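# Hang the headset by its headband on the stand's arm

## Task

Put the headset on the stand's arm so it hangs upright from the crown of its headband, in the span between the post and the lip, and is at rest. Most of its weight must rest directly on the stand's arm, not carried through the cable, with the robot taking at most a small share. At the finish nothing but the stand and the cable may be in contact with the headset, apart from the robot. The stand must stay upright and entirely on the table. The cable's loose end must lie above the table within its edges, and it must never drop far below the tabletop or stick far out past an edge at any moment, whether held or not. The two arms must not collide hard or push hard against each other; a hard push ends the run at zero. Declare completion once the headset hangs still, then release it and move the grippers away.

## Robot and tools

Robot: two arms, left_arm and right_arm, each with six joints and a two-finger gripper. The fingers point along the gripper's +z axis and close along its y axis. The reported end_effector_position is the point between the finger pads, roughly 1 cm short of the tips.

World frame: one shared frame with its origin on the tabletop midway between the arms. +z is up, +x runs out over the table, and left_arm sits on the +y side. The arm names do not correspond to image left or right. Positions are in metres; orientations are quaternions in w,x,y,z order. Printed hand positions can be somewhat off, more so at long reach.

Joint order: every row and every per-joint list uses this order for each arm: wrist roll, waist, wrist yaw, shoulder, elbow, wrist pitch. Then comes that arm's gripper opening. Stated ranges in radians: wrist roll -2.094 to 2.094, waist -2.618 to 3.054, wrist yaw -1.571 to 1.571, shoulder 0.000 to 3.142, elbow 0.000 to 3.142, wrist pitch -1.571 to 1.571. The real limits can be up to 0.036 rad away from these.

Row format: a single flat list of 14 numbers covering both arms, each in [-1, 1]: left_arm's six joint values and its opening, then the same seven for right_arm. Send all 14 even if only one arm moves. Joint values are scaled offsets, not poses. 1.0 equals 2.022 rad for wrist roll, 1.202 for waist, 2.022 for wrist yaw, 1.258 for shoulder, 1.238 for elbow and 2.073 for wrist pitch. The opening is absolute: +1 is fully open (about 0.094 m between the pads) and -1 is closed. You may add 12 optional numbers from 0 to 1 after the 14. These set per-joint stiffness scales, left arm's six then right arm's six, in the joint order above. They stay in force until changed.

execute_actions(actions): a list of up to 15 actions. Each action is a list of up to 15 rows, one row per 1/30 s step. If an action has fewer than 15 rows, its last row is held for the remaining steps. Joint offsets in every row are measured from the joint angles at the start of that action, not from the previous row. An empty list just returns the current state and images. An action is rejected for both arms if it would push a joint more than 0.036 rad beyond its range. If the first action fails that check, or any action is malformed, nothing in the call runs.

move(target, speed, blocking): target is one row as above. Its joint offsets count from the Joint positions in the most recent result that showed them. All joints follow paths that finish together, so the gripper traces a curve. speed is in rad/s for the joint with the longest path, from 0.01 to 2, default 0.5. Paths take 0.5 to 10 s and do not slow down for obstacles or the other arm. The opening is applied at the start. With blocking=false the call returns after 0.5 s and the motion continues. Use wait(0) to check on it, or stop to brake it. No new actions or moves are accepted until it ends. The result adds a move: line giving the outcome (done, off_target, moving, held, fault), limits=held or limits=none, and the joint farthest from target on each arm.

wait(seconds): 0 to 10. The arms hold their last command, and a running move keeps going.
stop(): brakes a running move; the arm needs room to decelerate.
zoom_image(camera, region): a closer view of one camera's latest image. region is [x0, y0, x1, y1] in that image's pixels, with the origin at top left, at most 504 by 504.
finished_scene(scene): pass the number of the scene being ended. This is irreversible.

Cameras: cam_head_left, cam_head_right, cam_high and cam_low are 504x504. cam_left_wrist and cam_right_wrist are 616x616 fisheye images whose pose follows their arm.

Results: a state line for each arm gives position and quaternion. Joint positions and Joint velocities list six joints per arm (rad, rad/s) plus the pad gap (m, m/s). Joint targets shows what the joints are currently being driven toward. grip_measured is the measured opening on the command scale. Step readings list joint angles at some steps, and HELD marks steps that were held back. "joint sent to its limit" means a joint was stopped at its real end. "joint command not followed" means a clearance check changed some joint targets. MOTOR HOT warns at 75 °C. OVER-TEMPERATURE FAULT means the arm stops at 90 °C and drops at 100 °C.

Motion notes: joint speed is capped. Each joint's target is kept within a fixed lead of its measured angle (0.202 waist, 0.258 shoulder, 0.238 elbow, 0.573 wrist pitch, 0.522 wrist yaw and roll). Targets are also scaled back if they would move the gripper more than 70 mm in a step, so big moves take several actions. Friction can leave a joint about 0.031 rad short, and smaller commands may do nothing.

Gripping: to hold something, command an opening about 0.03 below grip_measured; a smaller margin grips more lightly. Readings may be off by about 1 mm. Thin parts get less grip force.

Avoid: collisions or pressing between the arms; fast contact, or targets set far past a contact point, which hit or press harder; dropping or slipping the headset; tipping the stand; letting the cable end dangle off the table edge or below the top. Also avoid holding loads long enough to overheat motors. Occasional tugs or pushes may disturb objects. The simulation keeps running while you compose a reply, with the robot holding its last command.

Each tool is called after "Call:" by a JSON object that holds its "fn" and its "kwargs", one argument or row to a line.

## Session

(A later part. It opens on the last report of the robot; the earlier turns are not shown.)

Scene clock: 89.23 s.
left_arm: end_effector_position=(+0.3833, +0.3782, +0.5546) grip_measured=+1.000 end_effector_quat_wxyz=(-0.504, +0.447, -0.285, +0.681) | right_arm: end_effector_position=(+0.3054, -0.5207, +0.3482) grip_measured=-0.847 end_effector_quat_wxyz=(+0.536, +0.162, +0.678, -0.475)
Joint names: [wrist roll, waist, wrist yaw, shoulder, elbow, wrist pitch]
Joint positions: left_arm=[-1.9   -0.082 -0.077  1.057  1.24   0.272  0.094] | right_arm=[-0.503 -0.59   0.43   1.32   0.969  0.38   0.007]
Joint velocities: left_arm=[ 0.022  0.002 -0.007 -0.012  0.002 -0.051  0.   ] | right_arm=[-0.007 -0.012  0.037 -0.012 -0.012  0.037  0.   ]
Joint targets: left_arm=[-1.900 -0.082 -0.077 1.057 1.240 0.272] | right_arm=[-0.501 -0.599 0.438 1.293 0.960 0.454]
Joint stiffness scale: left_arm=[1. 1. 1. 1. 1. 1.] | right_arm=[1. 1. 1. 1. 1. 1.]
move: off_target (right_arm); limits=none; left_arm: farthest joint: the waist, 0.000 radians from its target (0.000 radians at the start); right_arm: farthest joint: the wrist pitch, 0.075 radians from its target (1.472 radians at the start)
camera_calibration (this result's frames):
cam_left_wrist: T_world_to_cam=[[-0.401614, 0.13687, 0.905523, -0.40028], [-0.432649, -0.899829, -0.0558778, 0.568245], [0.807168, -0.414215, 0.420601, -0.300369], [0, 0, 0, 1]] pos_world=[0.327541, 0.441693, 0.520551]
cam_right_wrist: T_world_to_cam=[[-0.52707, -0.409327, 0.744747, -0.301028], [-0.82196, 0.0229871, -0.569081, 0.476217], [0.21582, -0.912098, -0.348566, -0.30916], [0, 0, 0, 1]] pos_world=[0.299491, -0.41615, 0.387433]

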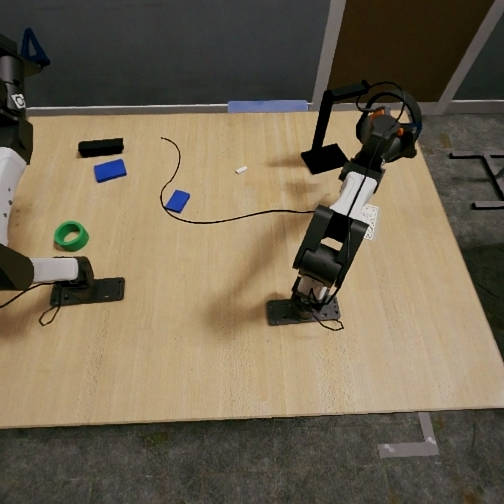

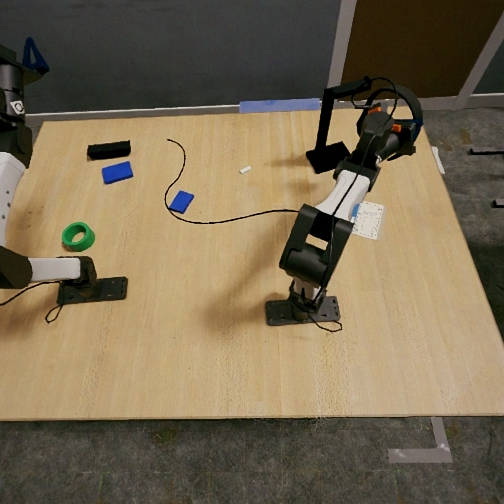

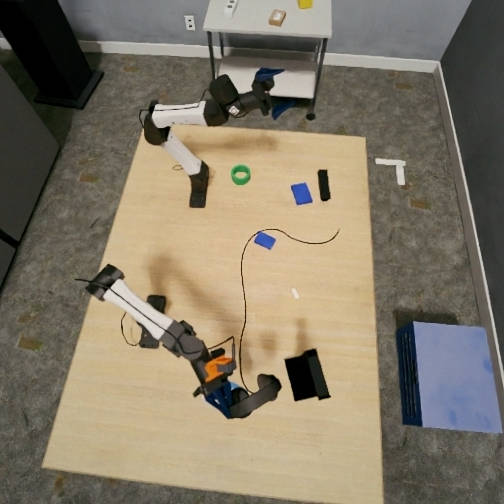

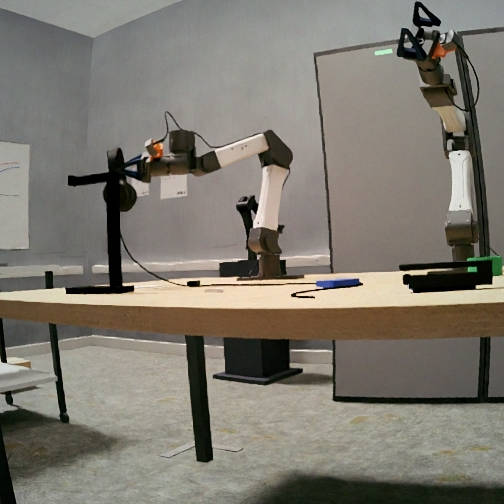

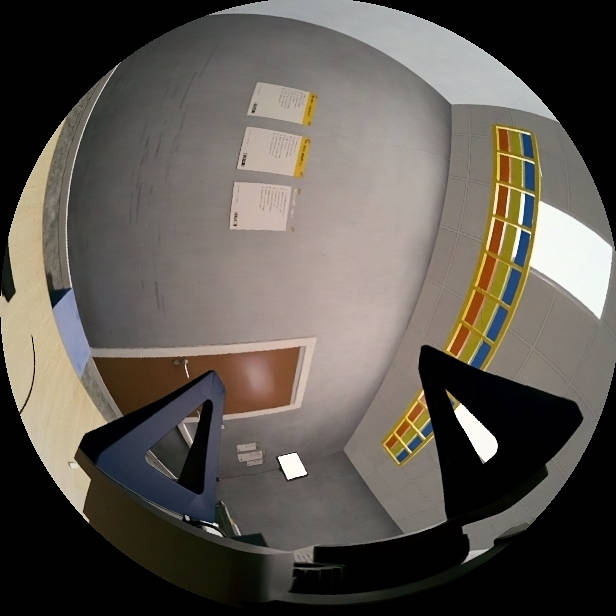

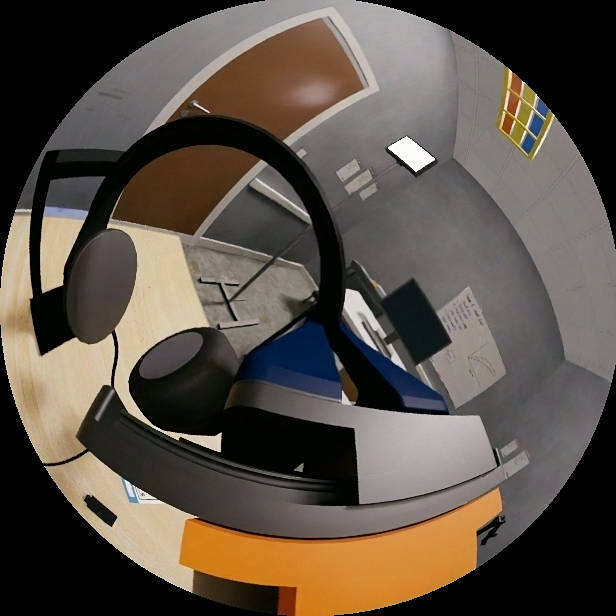

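Call:
{"fn": "move", "kwargs": {
  "target": [0,0,0,0,0,0,1,0,-0.035,0,0.735,0.84,0,-0.9],
  "speed": 0.4
}}

Scene clock: 110.13 s.
left_arm: end_effector_position=(+0.3833, +0.3782, +0.5546) grip_measured=+1.000 end_effector_quat_wxyz=(-0.504, +0.447, -0.285, +0.681) | right_arm: end_effector_position=(+0.4961, -0.6538, +0.3133) grip_measured=-0.847 end_effector_quat_wxyz=(+0.532, +0.170, +0.673, -0.485)
Joint names: [wrist roll, waist, wrist yaw, shoulder, elbow, wrist pitch]
Joint positions: left_arm=[-1.9   -0.082 -0.077  1.057  1.24   0.272  0.094] | right_arm=[-0.507 -0.618  0.43   2.257  1.965  0.331  0.007]
Joint velocities: left_arm=[ 0.139 -0.002 -0.066 -0.007 -0.012  0.007  0.   ] | right_arm=[-0.007 -0.007  0.037  0.012  0.012 -0.022  0.002]
Joint targets: left_arm=[-1.900 -0.082 -0.077 1.057 1.240 0.272] | right_arm=[-0.503 -0.632 0.430 2.244 2.009 0.380]
Joint stiffness scale: left_arm=[1. 1. 1. 1. 1. 1.] | right_arm=[1. 1. 1. 1. 1. 1.]
move: off_target (right_arm); limits=none; left_arm: farthest joint: the waist, 0.000 radians from its target (0.000 radians at the start); right_arm: farthest joint: the wrist pitch, 0.049 radians from its target (0.001 radians at the start)
camera_calibration (this result's frames):
cam_left_wrist: T_world_to_cam=[[-0.401614, 0.13687, 0.905523, -0.40028], [-0.432649, -0.899829, -0.0558778, 0.568245], [0.807168, -0.414215, 0.420601, -0.300369], [0, 0, 0, 1]] pos_world=[0.327541, 0.441693, 0.520551]
cam_right_wrist: T_world_to_cam=[[-0.541255, -0.389243, 0.745341, -0.20903], [-0.818743, 0.0420032, -0.572622, 0.628111], [0.191583, -0.920177, -0.341425, -0.47939], [0, 0, 0, 1]] pos_world=[0.492966, -0.54887, 0.351794]

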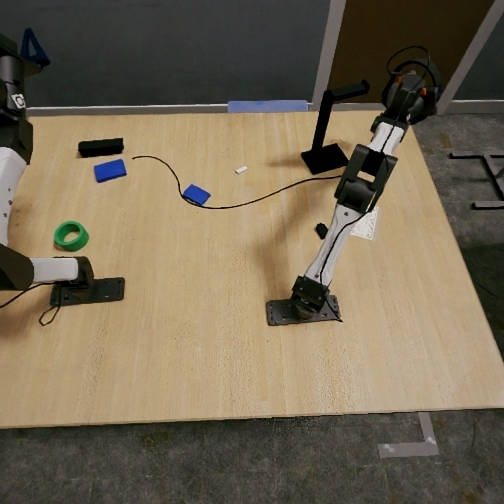

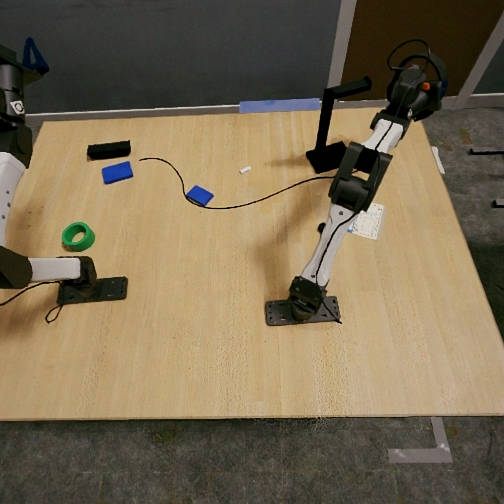

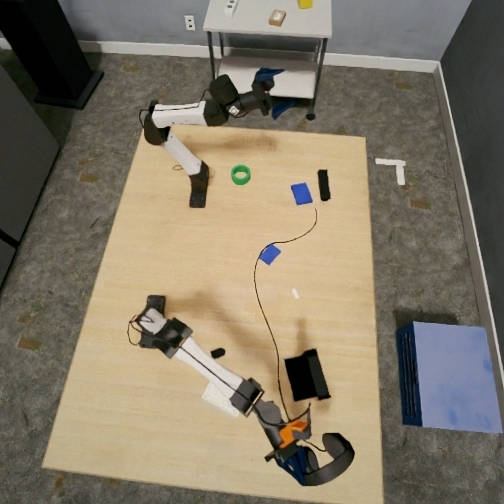

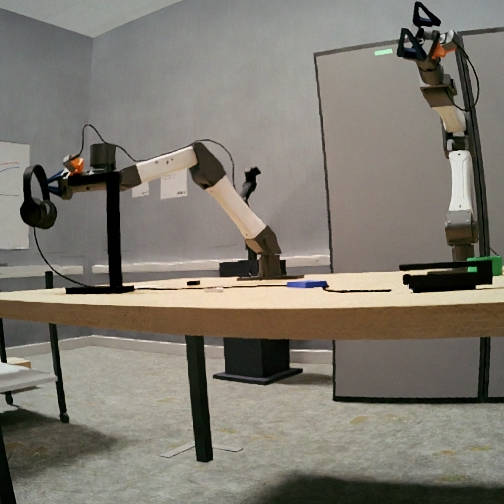

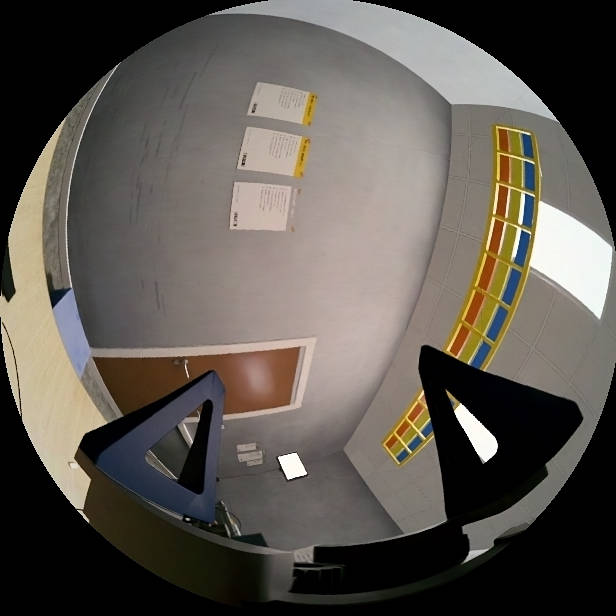

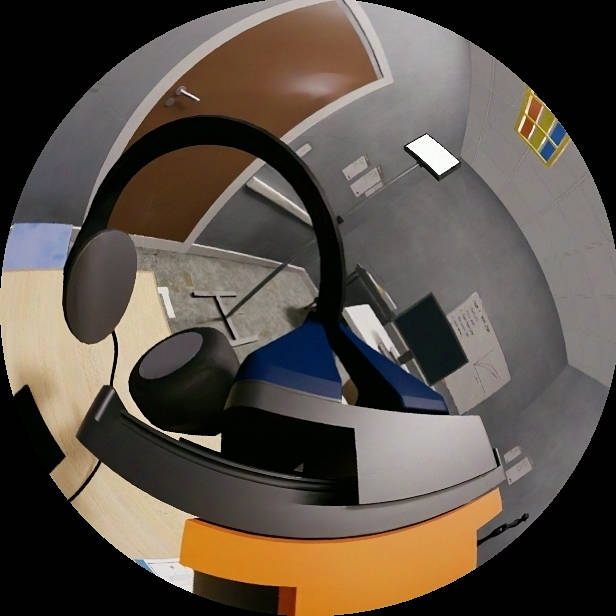

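Call:
{"fn": "move", "kwargs": {
  "target": [0,0,0,0,0,0,1,0,0.185,0.07,-0.145,-0.205,0.065,-0.9],
  "speed": 0.2
}}

Call:
{"fn": "zoom_image", "kwargs": {
  "camera": "cam_high",
  "region": [240,320,400,480]
}}

Call:
{"fn": "zoom_image", "kwargs": {
  "camera": "cam_low",
  "region": [10,120,170,280]
}}

Scene clock: 129.03 s.
left_arm: end_effector_position=(+0.3833, +0.3782, +0.5546) grip_measured=+1.000 end_effector_quat_wxyz=(-0.504, +0.447, -0.285, +0.681) | right_arm: end_effector_position=(+0.5233, -0.5343, +0.3048) grip_measured=-0.848 end_effector_quat_wxyz=(+0.540, +0.139, +0.691, -0.460)
Joint names: [wrist roll, waist, wrist yaw, shoulder, elbow, wrist pitch]
Joint positions: left_arm=[-1.9   -0.082 -0.077  1.057  1.24   0.272  0.094] | right_arm=[-0.51  -0.401  0.564  2.109  1.721  0.396  0.007]
Joint velocities: left_arm=[ 0.095 -0.017 -0.007 -0.012  0.007  0.007  0.   ] | right_arm=[-0.066 -0.002 -0.037  0.022 -0.007 -0.007  0.001]
Joint targets: left_arm=[-1.900 -0.082 -0.077 1.057 1.240 0.272] | right_arm=[-0.507 -0.395 0.571 2.075 1.711 0.466]
Joint stiffness scale: left_arm=[1. 1. 1. 1. 1. 1.] | right_arm=[1. 1. 1. 1. 1. 1.]
move: off_target (right_arm); limits=none; left_arm: farthest joint: the waist, 0.000 radians from its target (0.000 radians at the start); right_arm: farthest joint: the wrist pitch, 0.070 radians from its target (0.135 radians at the start)
camera_calibration (this result's frames):
cam_left_wrist: T_world_to_cam=[[-0.401614, 0.13687, 0.905523, -0.40028], [-0.432649, -0.899829, -0.0558778, 0.568245], [0.807168, -0.414215, 0.420601, -0.300369], [0, 0, 0, 1]] pos_world=[0.327541, 0.441693, 0.520551]
cam_right_wrist: T_world_to_cam=[[-0.485564, -0.44222, 0.754102, -0.20151], [-0.835754, -0.0181832, -0.548802, 0.609996], [0.256403, -0.896722, -0.360758, -0.393051], [0, 0, 0, 1]] pos_world=[0.512741, -0.430478, 0.34493]

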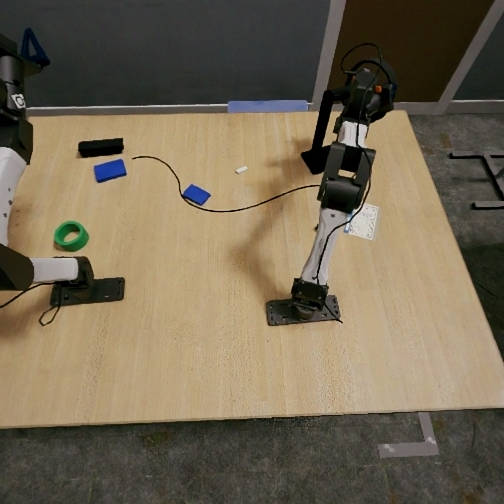

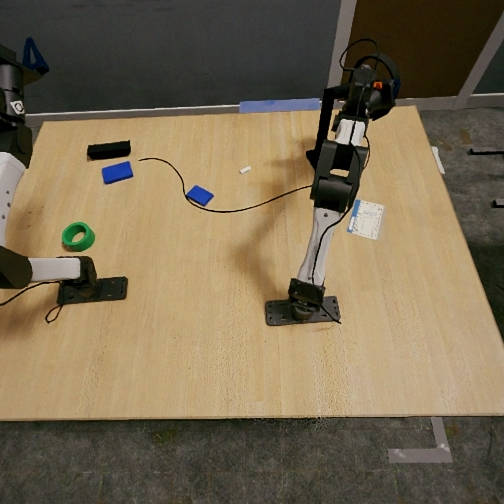

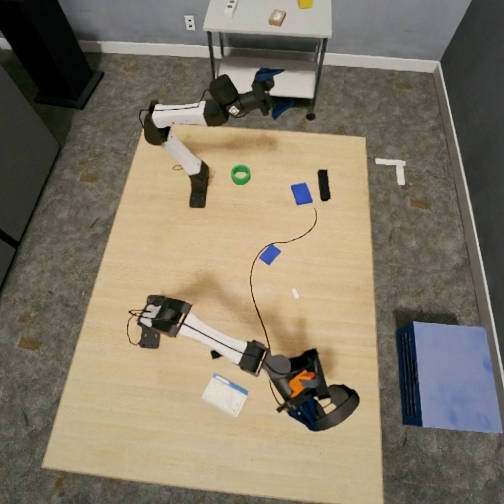

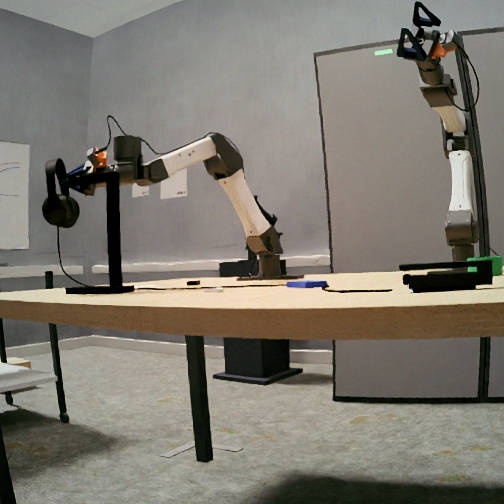

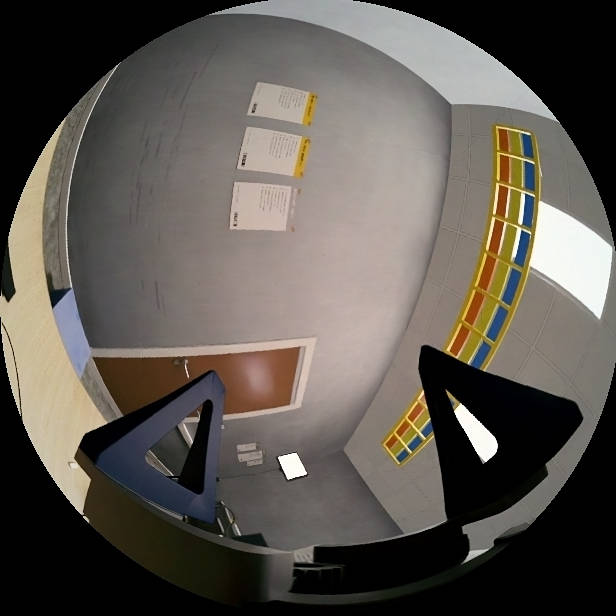

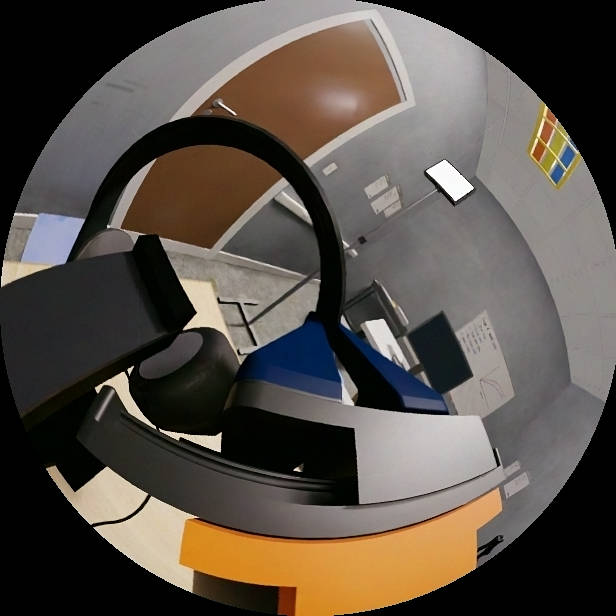

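Region (240, 320, 400, 480) of cam_high's 504x504 image, scaled by 3.150, with more detail than that image has.

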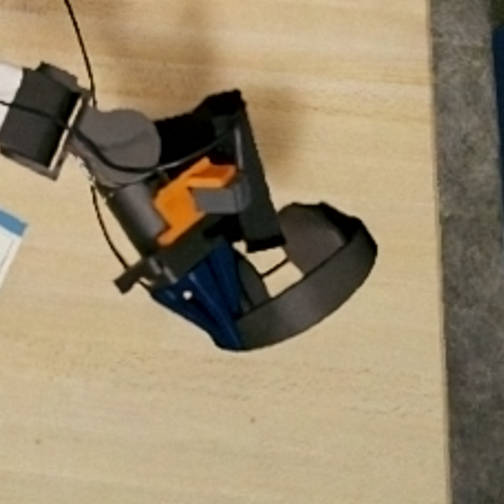

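Region (10, 120, 170, 280) of cam_low's 504x504 image, scaled by 3.150, with more detail than that image has.

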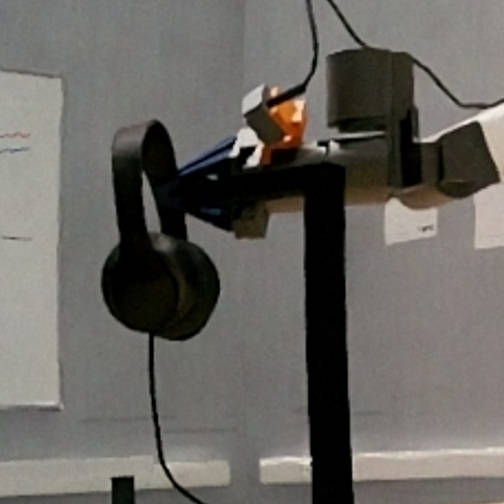

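Call:
{"fn": "move", "kwargs": {
  "target": [0,0,0,0,0,0,1,0,0.098,0.018,-0.14,-0.178,0.065,-0.9],
  "speed": 0.15
}}

Call:
{"fn": "zoom_image", "kwargs": {
  "camera": "cam_high",
  "region": [240,300,400,460]
}}

Call:
{"fn": "zoom_image", "kwargs": {
  "camera": "cam_low",
  "region": [30,120,190,280]
}}

Scene clock: 144.50 s.
left_arm: end_effector_position=(+0.3833, +0.3782, +0.5546) grip_measured=+1.000 end_effector_quat_wxyz=(-0.504, +0.447, -0.285, +0.681) | right_arm: end_effector_position=(+0.5122, -0.4681, +0.3047) grip_measured=-0.848 end_effector_quat_wxyz=(+0.556, +0.111, +0.697, -0.439)
Joint names: [wrist roll, waist, wrist yaw, shoulder, elbow, wrist pitch]
Joint positions: left_arm=[-1.9   -0.082 -0.077  1.057  1.24   0.272  0.094] | right_arm=[-0.514 -0.295  0.593  1.965  1.511  0.46   0.007]
Joint velocities: left_arm=[-0.022 -0.012 -0.007 -0.007 -0.002 -0.051  0.   ] | right_arm=[ 0.051  0.012  0.007  0.022 -0.002 -0.037 -0.001]
Joint targets: left_arm=[-1.900 -0.082 -0.077 1.057 1.240 0.272] | right_arm=[-0.510 -0.284 0.600 1.933 1.500 0.530]
Joint stiffness scale: left_arm=[1. 1. 1. 1. 1. 1.] | right_arm=[1. 1. 1. 1. 1. 1.]
move: off_target (right_arm); limits=none; left_arm: farthest joint: the waist, 0.000 radians from its target (0.000 radians at the start); right_arm: farthest joint: the wrist pitch, 0.070 radians from its target (0.135 radians at the start)
camera_calibration (this result's frames):
cam_left_wrist: T_world_to_cam=[[-0.401614, 0.13687, 0.905523, -0.40028], [-0.432649, -0.899829, -0.0558778, 0.568245], [0.807168, -0.414215, 0.420601, -0.300369], [0, 0, 0, 1]] pos_world=[0.327541, 0.441693, 0.520551]
cam_right_wrist: T_world_to_cam=[[-0.446176, -0.477433, 0.756957, -0.215111], [-0.83438, -0.0839466, -0.544759, 0.569127], [0.32363, -0.874649, -0.360906, -0.354887], [0, 0, 0, 1]] pos_world=[0.493743, -0.365326, 0.344787]

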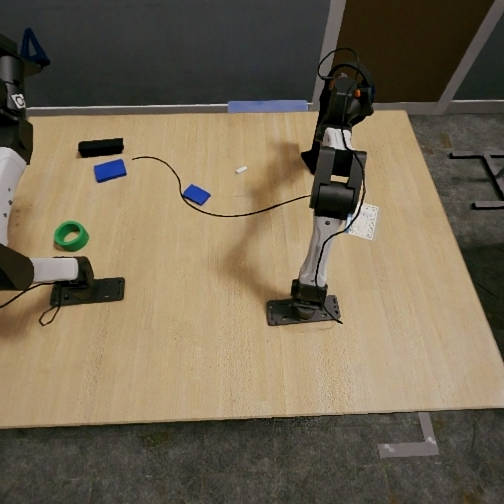

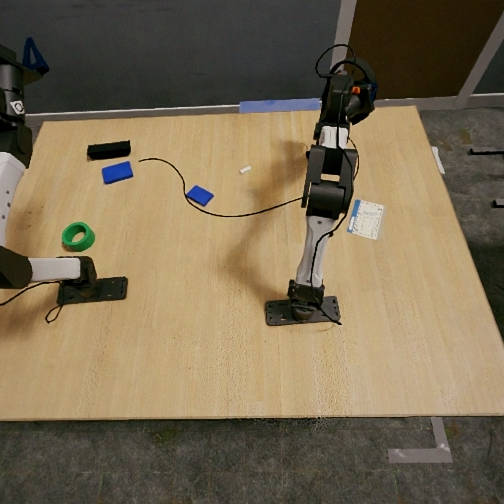

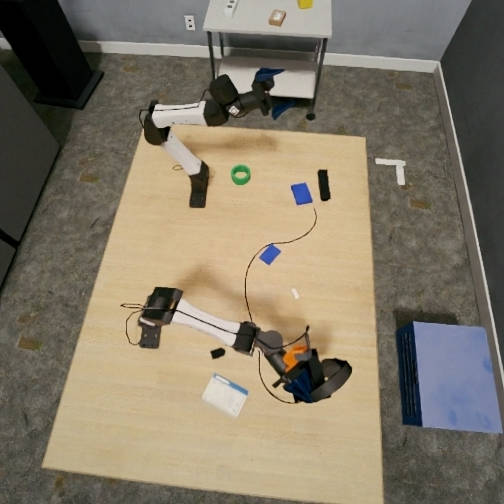

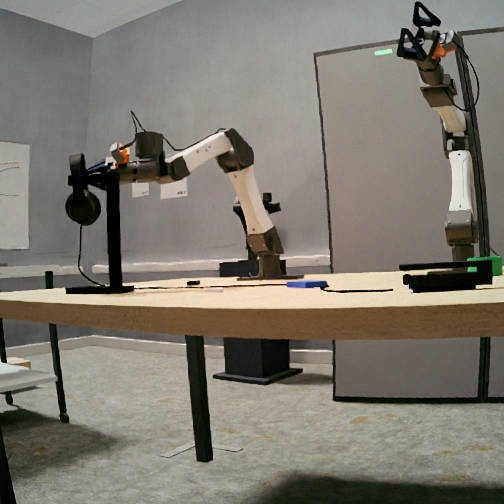

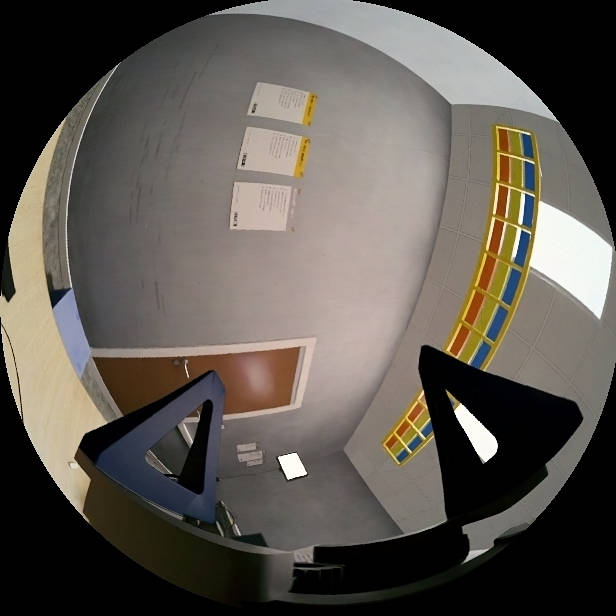

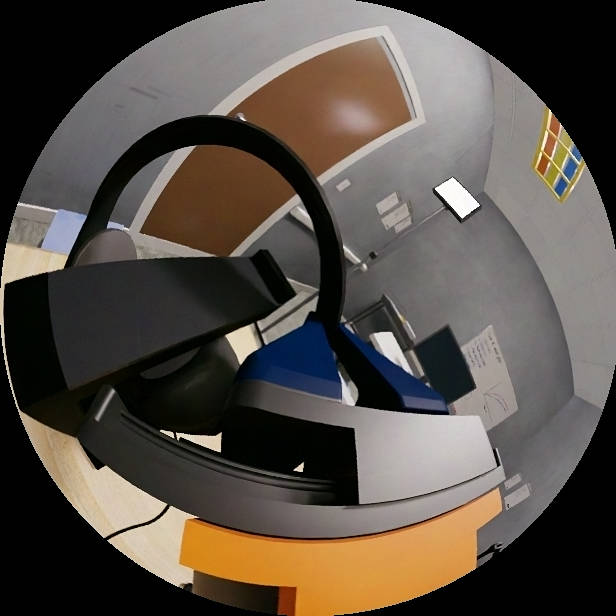

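Region (240, 300, 400, 460) of cam_high's 504x504 image, scaled by 3.150, with more detail than that image has.

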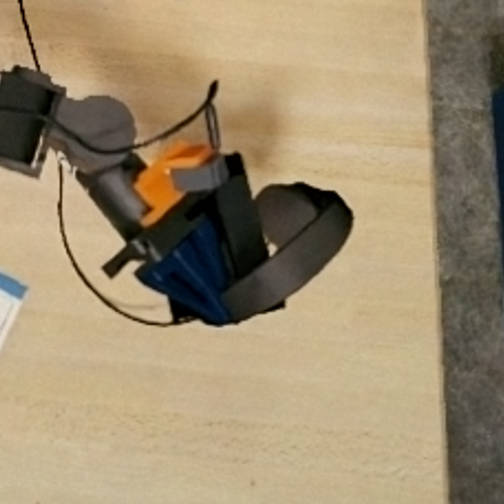

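Region (30, 120, 190, 280) of cam_low's 504x504 image, scaled by 3.150, with more detail than that image has.

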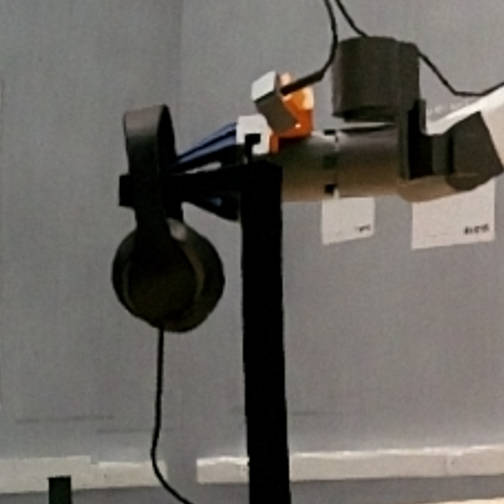

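Call:
{"fn": "move", "kwargs": {
  "target": [0,0,0,0,0,0,1,0,0.046,0,-0.105,-0.122,0.053,-0.9],
  "speed": 0.12
}}

Call:
{"fn": "zoom_image", "kwargs": {
  "camera": "cam_high",
  "region": [240,300,400,460]
}}

Scene clock: 171.07 s.
left_arm: end_effector_position=(+0.3833, +0.3782, +0.5546) grip_measured=+1.000 end_effector_quat_wxyz=(-0.504, +0.447, -0.285, +0.681) | right_arm: end_effector_position=(+0.4946, -0.4394, +0.3037) grip_measured=-0.848 end_effector_quat_wxyz=(+0.564, +0.095, +0.699, -0.428)
Joint names: [wrist roll, waist, wrist yaw, shoulder, elbow, wrist pitch]
Joint positions: left_arm=[-1.9   -0.082 -0.077  1.057  1.24   0.272  0.094] | right_arm=[-0.517 -0.252  0.593  1.865  1.37   0.5    0.007]
Joint velocities: left_arm=[-0.007 -0.007 -0.007 -0.022 -0.007 -0.037  0.   ] | right_arm=[ 0.007  0.012  0.007  0.017 -0.027  0.037 -0.001]
Joint targets: left_arm=[-1.900 -0.082 -0.077 1.057 1.240 0.272] | right_arm=[-0.514 -0.239 0.593 1.833 1.360 0.570]
Joint stiffness scale: left_arm=[1. 1. 1. 1. 1. 1.] | right_arm=[1. 1. 1. 1. 1. 1.]
move: off_target (right_arm); limits=none; left_arm: farthest joint: the waist, 0.000 radians from its target (0.000 radians at the start); right_arm: farthest joint: the wrist pitch, 0.070 radians from its target (0.109 radians at the start)
camera_calibration (this result's frames):
cam_left_wrist: T_world_to_cam=[[-0.401614, 0.13687, 0.905523, -0.40028], [-0.432649, -0.899829, -0.0558778, 0.568245], [0.807168, -0.414215, 0.420601, -0.300369], [0, 0, 0, 1]] pos_world=[0.327541, 0.441693, 0.520551]
cam_right_wrist: T_world_to_cam=[[-0.423844, -0.494146, 0.759063, -0.227517], [-0.831501, -0.119996, -0.542408, 0.538281], [0.359113, -0.861058, -0.360023, -0.336367], [0, 0, 0, 1]] pos_world=[0.471944, -0.337466, 0.343568]

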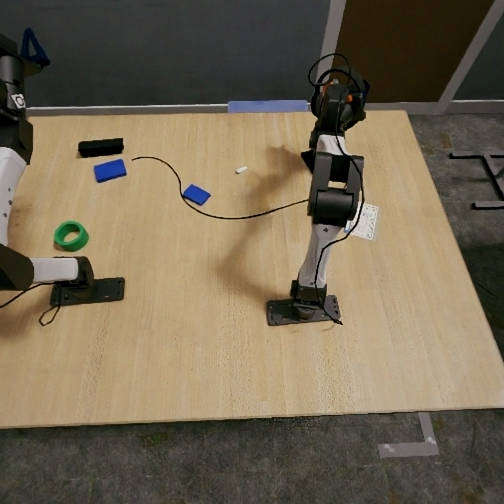

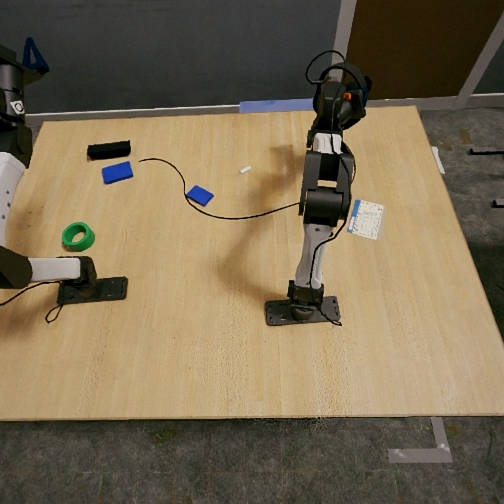

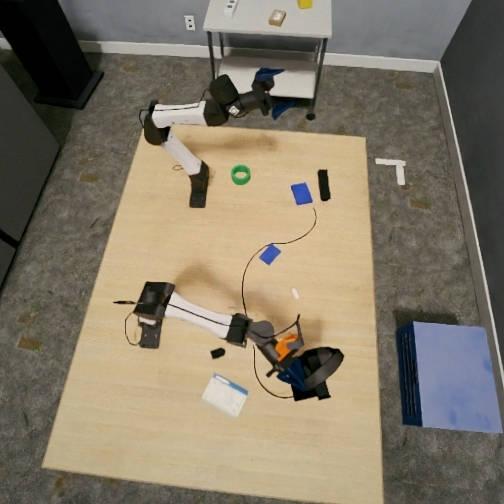

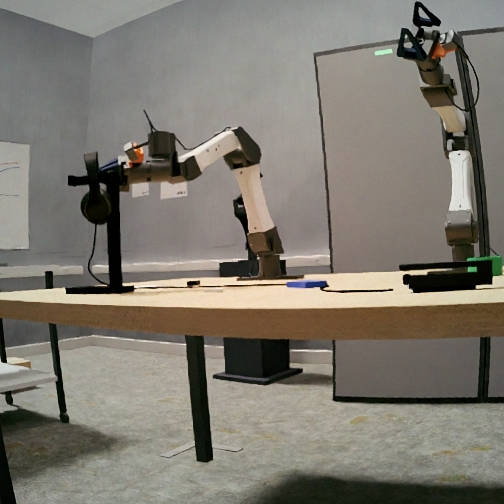

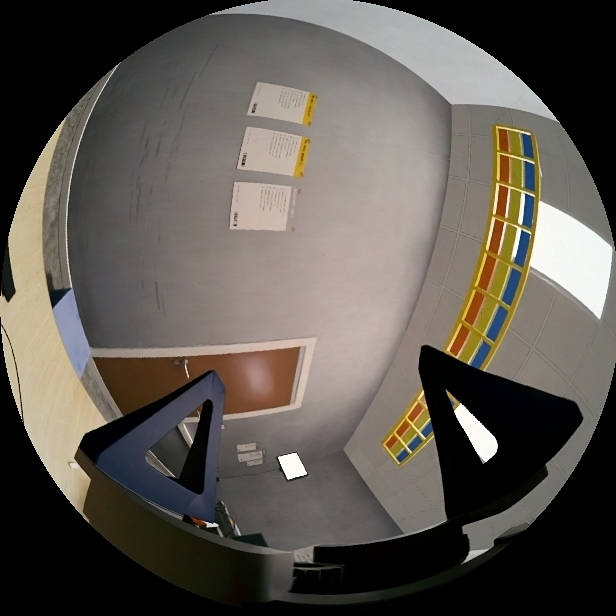

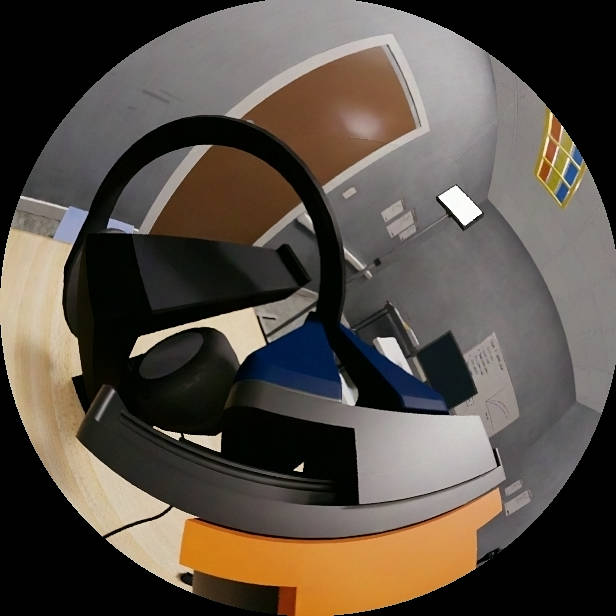

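Region (240, 300, 400, 460) of cam_high's 504x504 image, scaled by 3.150, with more detail than that image has.

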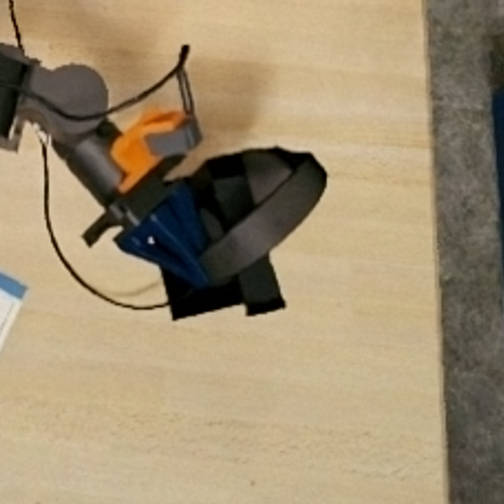

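Call:
{"fn": "execute_actions", "kwargs": {
  "actions": []
}}

Call:
{"fn": "move", "kwargs": {
  "target": [0,0,0,0,0,0,1,0,0,0,-0.025,-0.12,0.105,-0.9],
  "speed": 0.12
}}

Call:
{"fn": "zoom_image", "kwargs": {
  "camera": "cam_low",
  "region": [30,120,190,280]
}}

Scene clock: 195.97 s.
left_arm: end_effector_position=(+0.3833, +0.3782, +0.5546) grip_measured=+1.000 end_effector_quat_wxyz=(-0.504, +0.447, -0.285, +0.681) | right_arm: end_effector_position=(+0.4946, -0.4394, +0.3037) grip_measured=-0.848 end_effector_quat_wxyz=(+0.565, +0.095, +0.699, -0.428)
Joint names: [wrist roll, waist, wrist yaw, shoulder, elbow, wrist pitch]
Joint positions: left_arm=[-1.9   -0.082 -0.077  1.057  1.24   0.272  0.094] | right_arm=[-0.517 -0.252  0.593  1.865  1.37   0.501  0.007]
Joint velocities: left_arm=[ 0.051 -0.017 -0.007 -0.017 -0.027 -0.022  0.   ] | right_arm=[-0.007 -0.007  0.007 -0.007 -0.002  0.007  0.   ]
Joint targets: left_arm=[-1.900 -0.082 -0.077 1.057 1.240 0.272] | right_arm=[-0.514 -0.239 0.593 1.833 1.360 0.570]
Joint stiffness scale: left_arm=[1. 1. 1. 1. 1. 1.] | right_arm=[1. 1. 1. 1. 1. 1.]
camera_calibration (this result's frames):
cam_left_wrist: T_world_to_cam=[[-0.401614, 0.13687, 0.905523, -0.40028], [-0.432649, -0.899829, -0.0558778, 0.568245], [0.807168, -0.414215, 0.420601, -0.300369], [0, 0, 0, 1]] pos_world=[0.327541, 0.441693, 0.520551]
cam_right_wrist: T_world_to_cam=[[-0.424128, -0.494091, 0.75894, -0.227378], [-0.831298, -0.120035, -0.542711, 0.5383], [0.359248, -0.861084, -0.359826, -0.336475], [0, 0, 0, 1]] pos_world=[0.471928, -0.337463, 0.343635]

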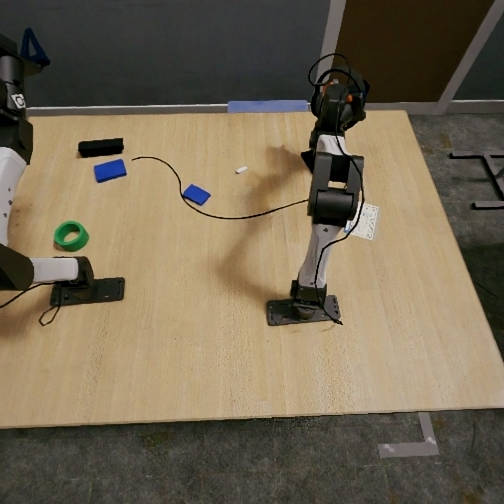

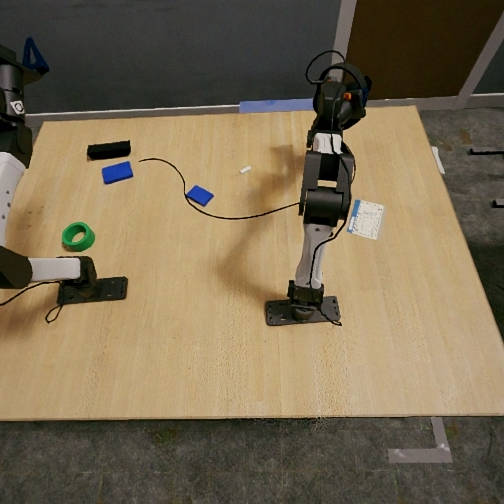

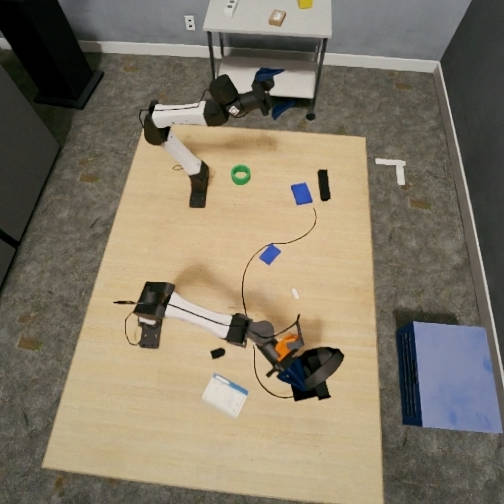

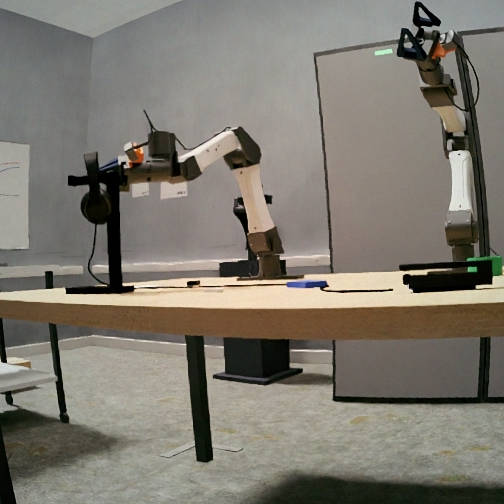

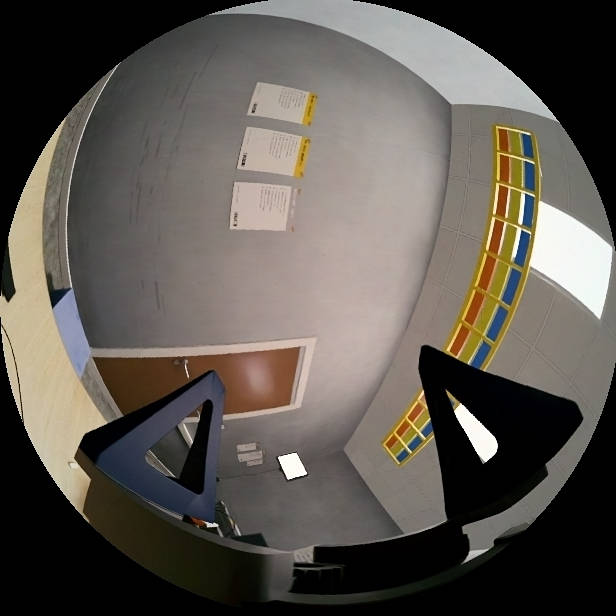

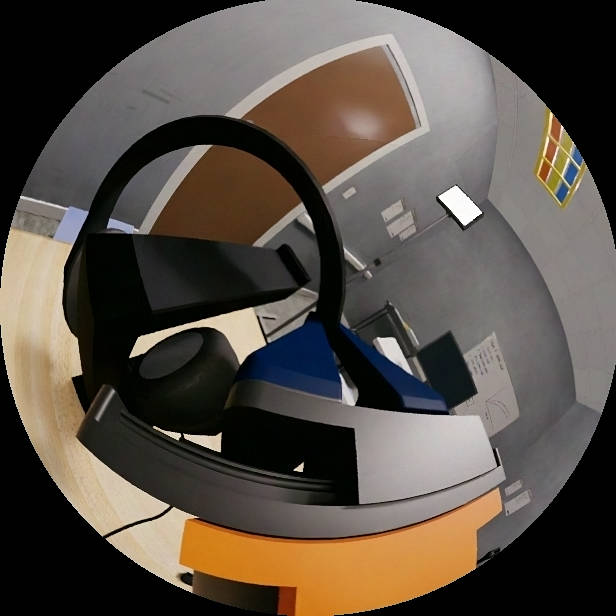

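Scene clock: 198.17 s.
left_arm: end_effector_position=(+0.3833, +0.3782, +0.5546) grip_measured=+1.000 end_effector_quat_wxyz=(-0.504, +0.447, -0.285, +0.681) | right_arm: end_effector_position=(+0.4840, -0.4372, +0.2765) grip_measured=-0.848 end_effector_quat_wxyz=(+0.573, +0.098, +0.691, -0.429)
Joint names: [wrist roll, waist, wrist yaw, shoulder, elbow, wrist pitch]
Joint positions: left_arm=[-1.9   -0.082 -0.077  1.057  1.24   0.272  0.094] | right_arm=[-0.52  -0.252  0.592  1.865  1.234  0.661  0.007]
Joint velocities: left_arm=[-0.007 -0.012 -0.007  0.012 -0.007 -0.037  0.   ] | right_arm=[-0.022 -0.007  0.037 -0.012 -0.017  0.022 -0.   ]
Joint targets: left_arm=[-1.900 -0.082 -0.077 1.057 1.240 0.272] | right_arm=[-0.517 -0.252 0.593 1.834 1.221 0.718]
Joint stiffness scale: left_arm=[1. 1. 1. 1. 1. 1.] | right_arm=[1. 1. 1. 1. 1. 1.]
move: off_target (right_arm); limits=none; left_arm: farthest joint: the waist, 0.000 radians from its target (0.000 radians at the start); right_arm: farthest joint: the wrist pitch, 0.058 radians from its target (0.218 radians at the start)
camera_calibration (this result's frames):
cam_left_wrist: T_world_to_cam=[[-0.401614, 0.13687, 0.905523, -0.40028], [-0.432649, -0.899829, -0.0558778, 0.568245], [0.807168, -0.414215, 0.420601, -0.300369], [0, 0, 0, 1]] pos_world=[0.327541, 0.441693, 0.520551]
cam_right_wrist: T_world_to_cam=[[-0.439991, -0.48967, 0.752749, -0.198776], [-0.819197, -0.12452, -0.559831, 0.511869], [0.367865, -0.862971, -0.346349, -0.349277], [0, 0, 0, 1]] pos_world=[0.460348, -0.335012, 0.315217]

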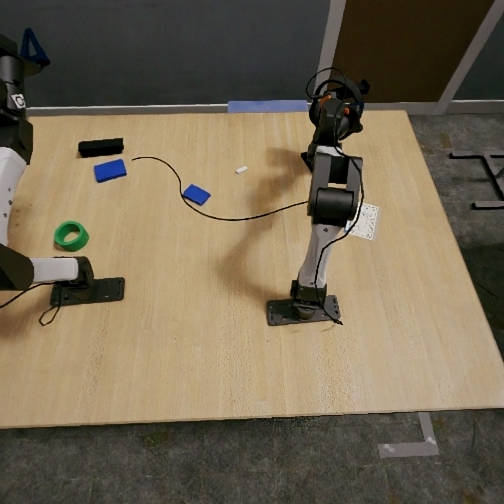

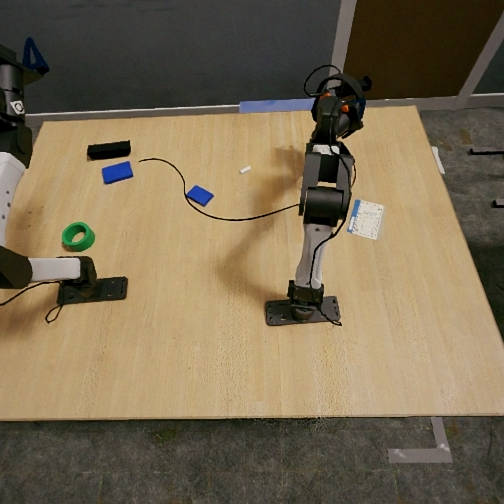

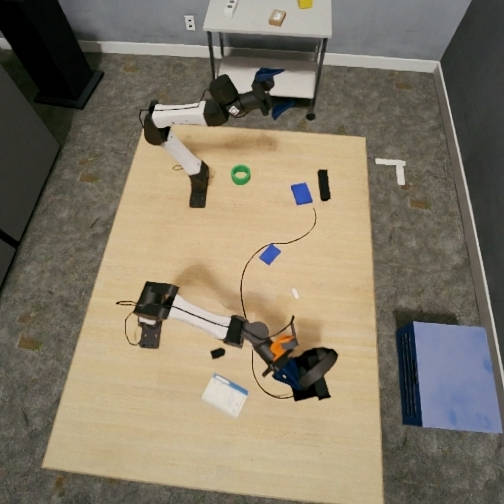

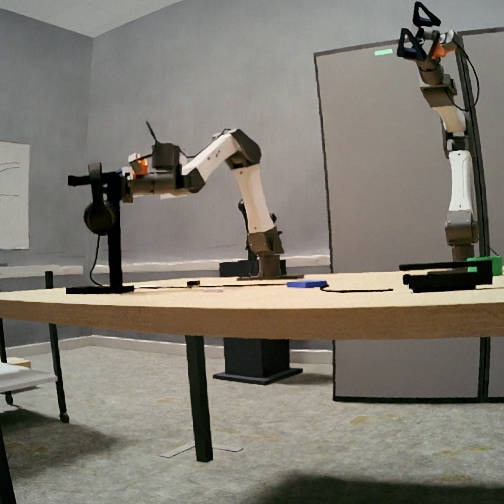

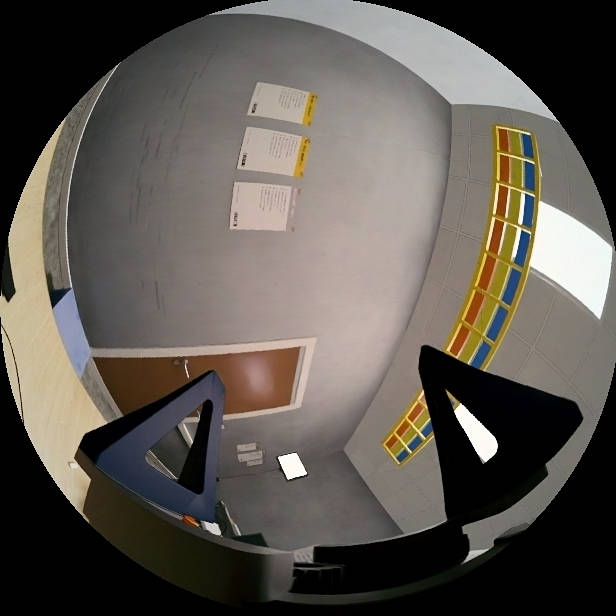

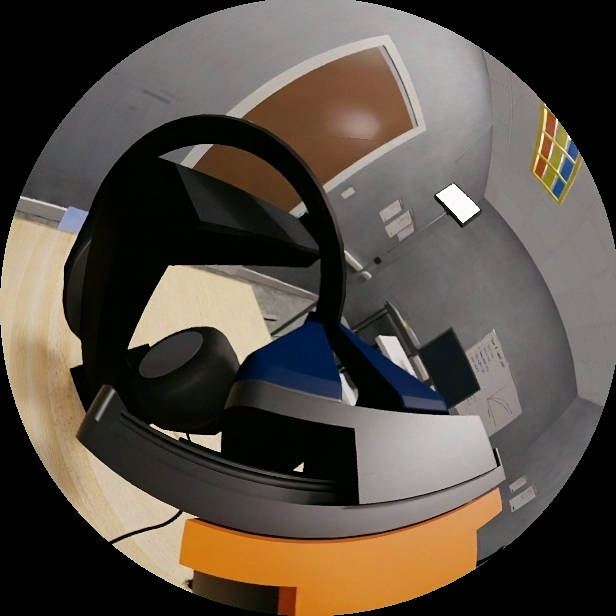

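Region (30, 120, 190, 280) of cam_low's 504x504 image, scaled by 3.150, with more detail than that image has.

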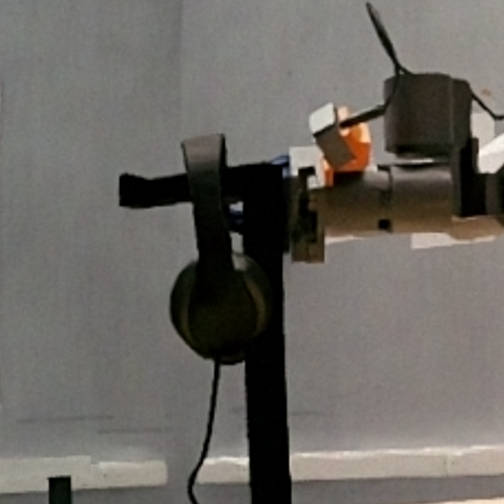

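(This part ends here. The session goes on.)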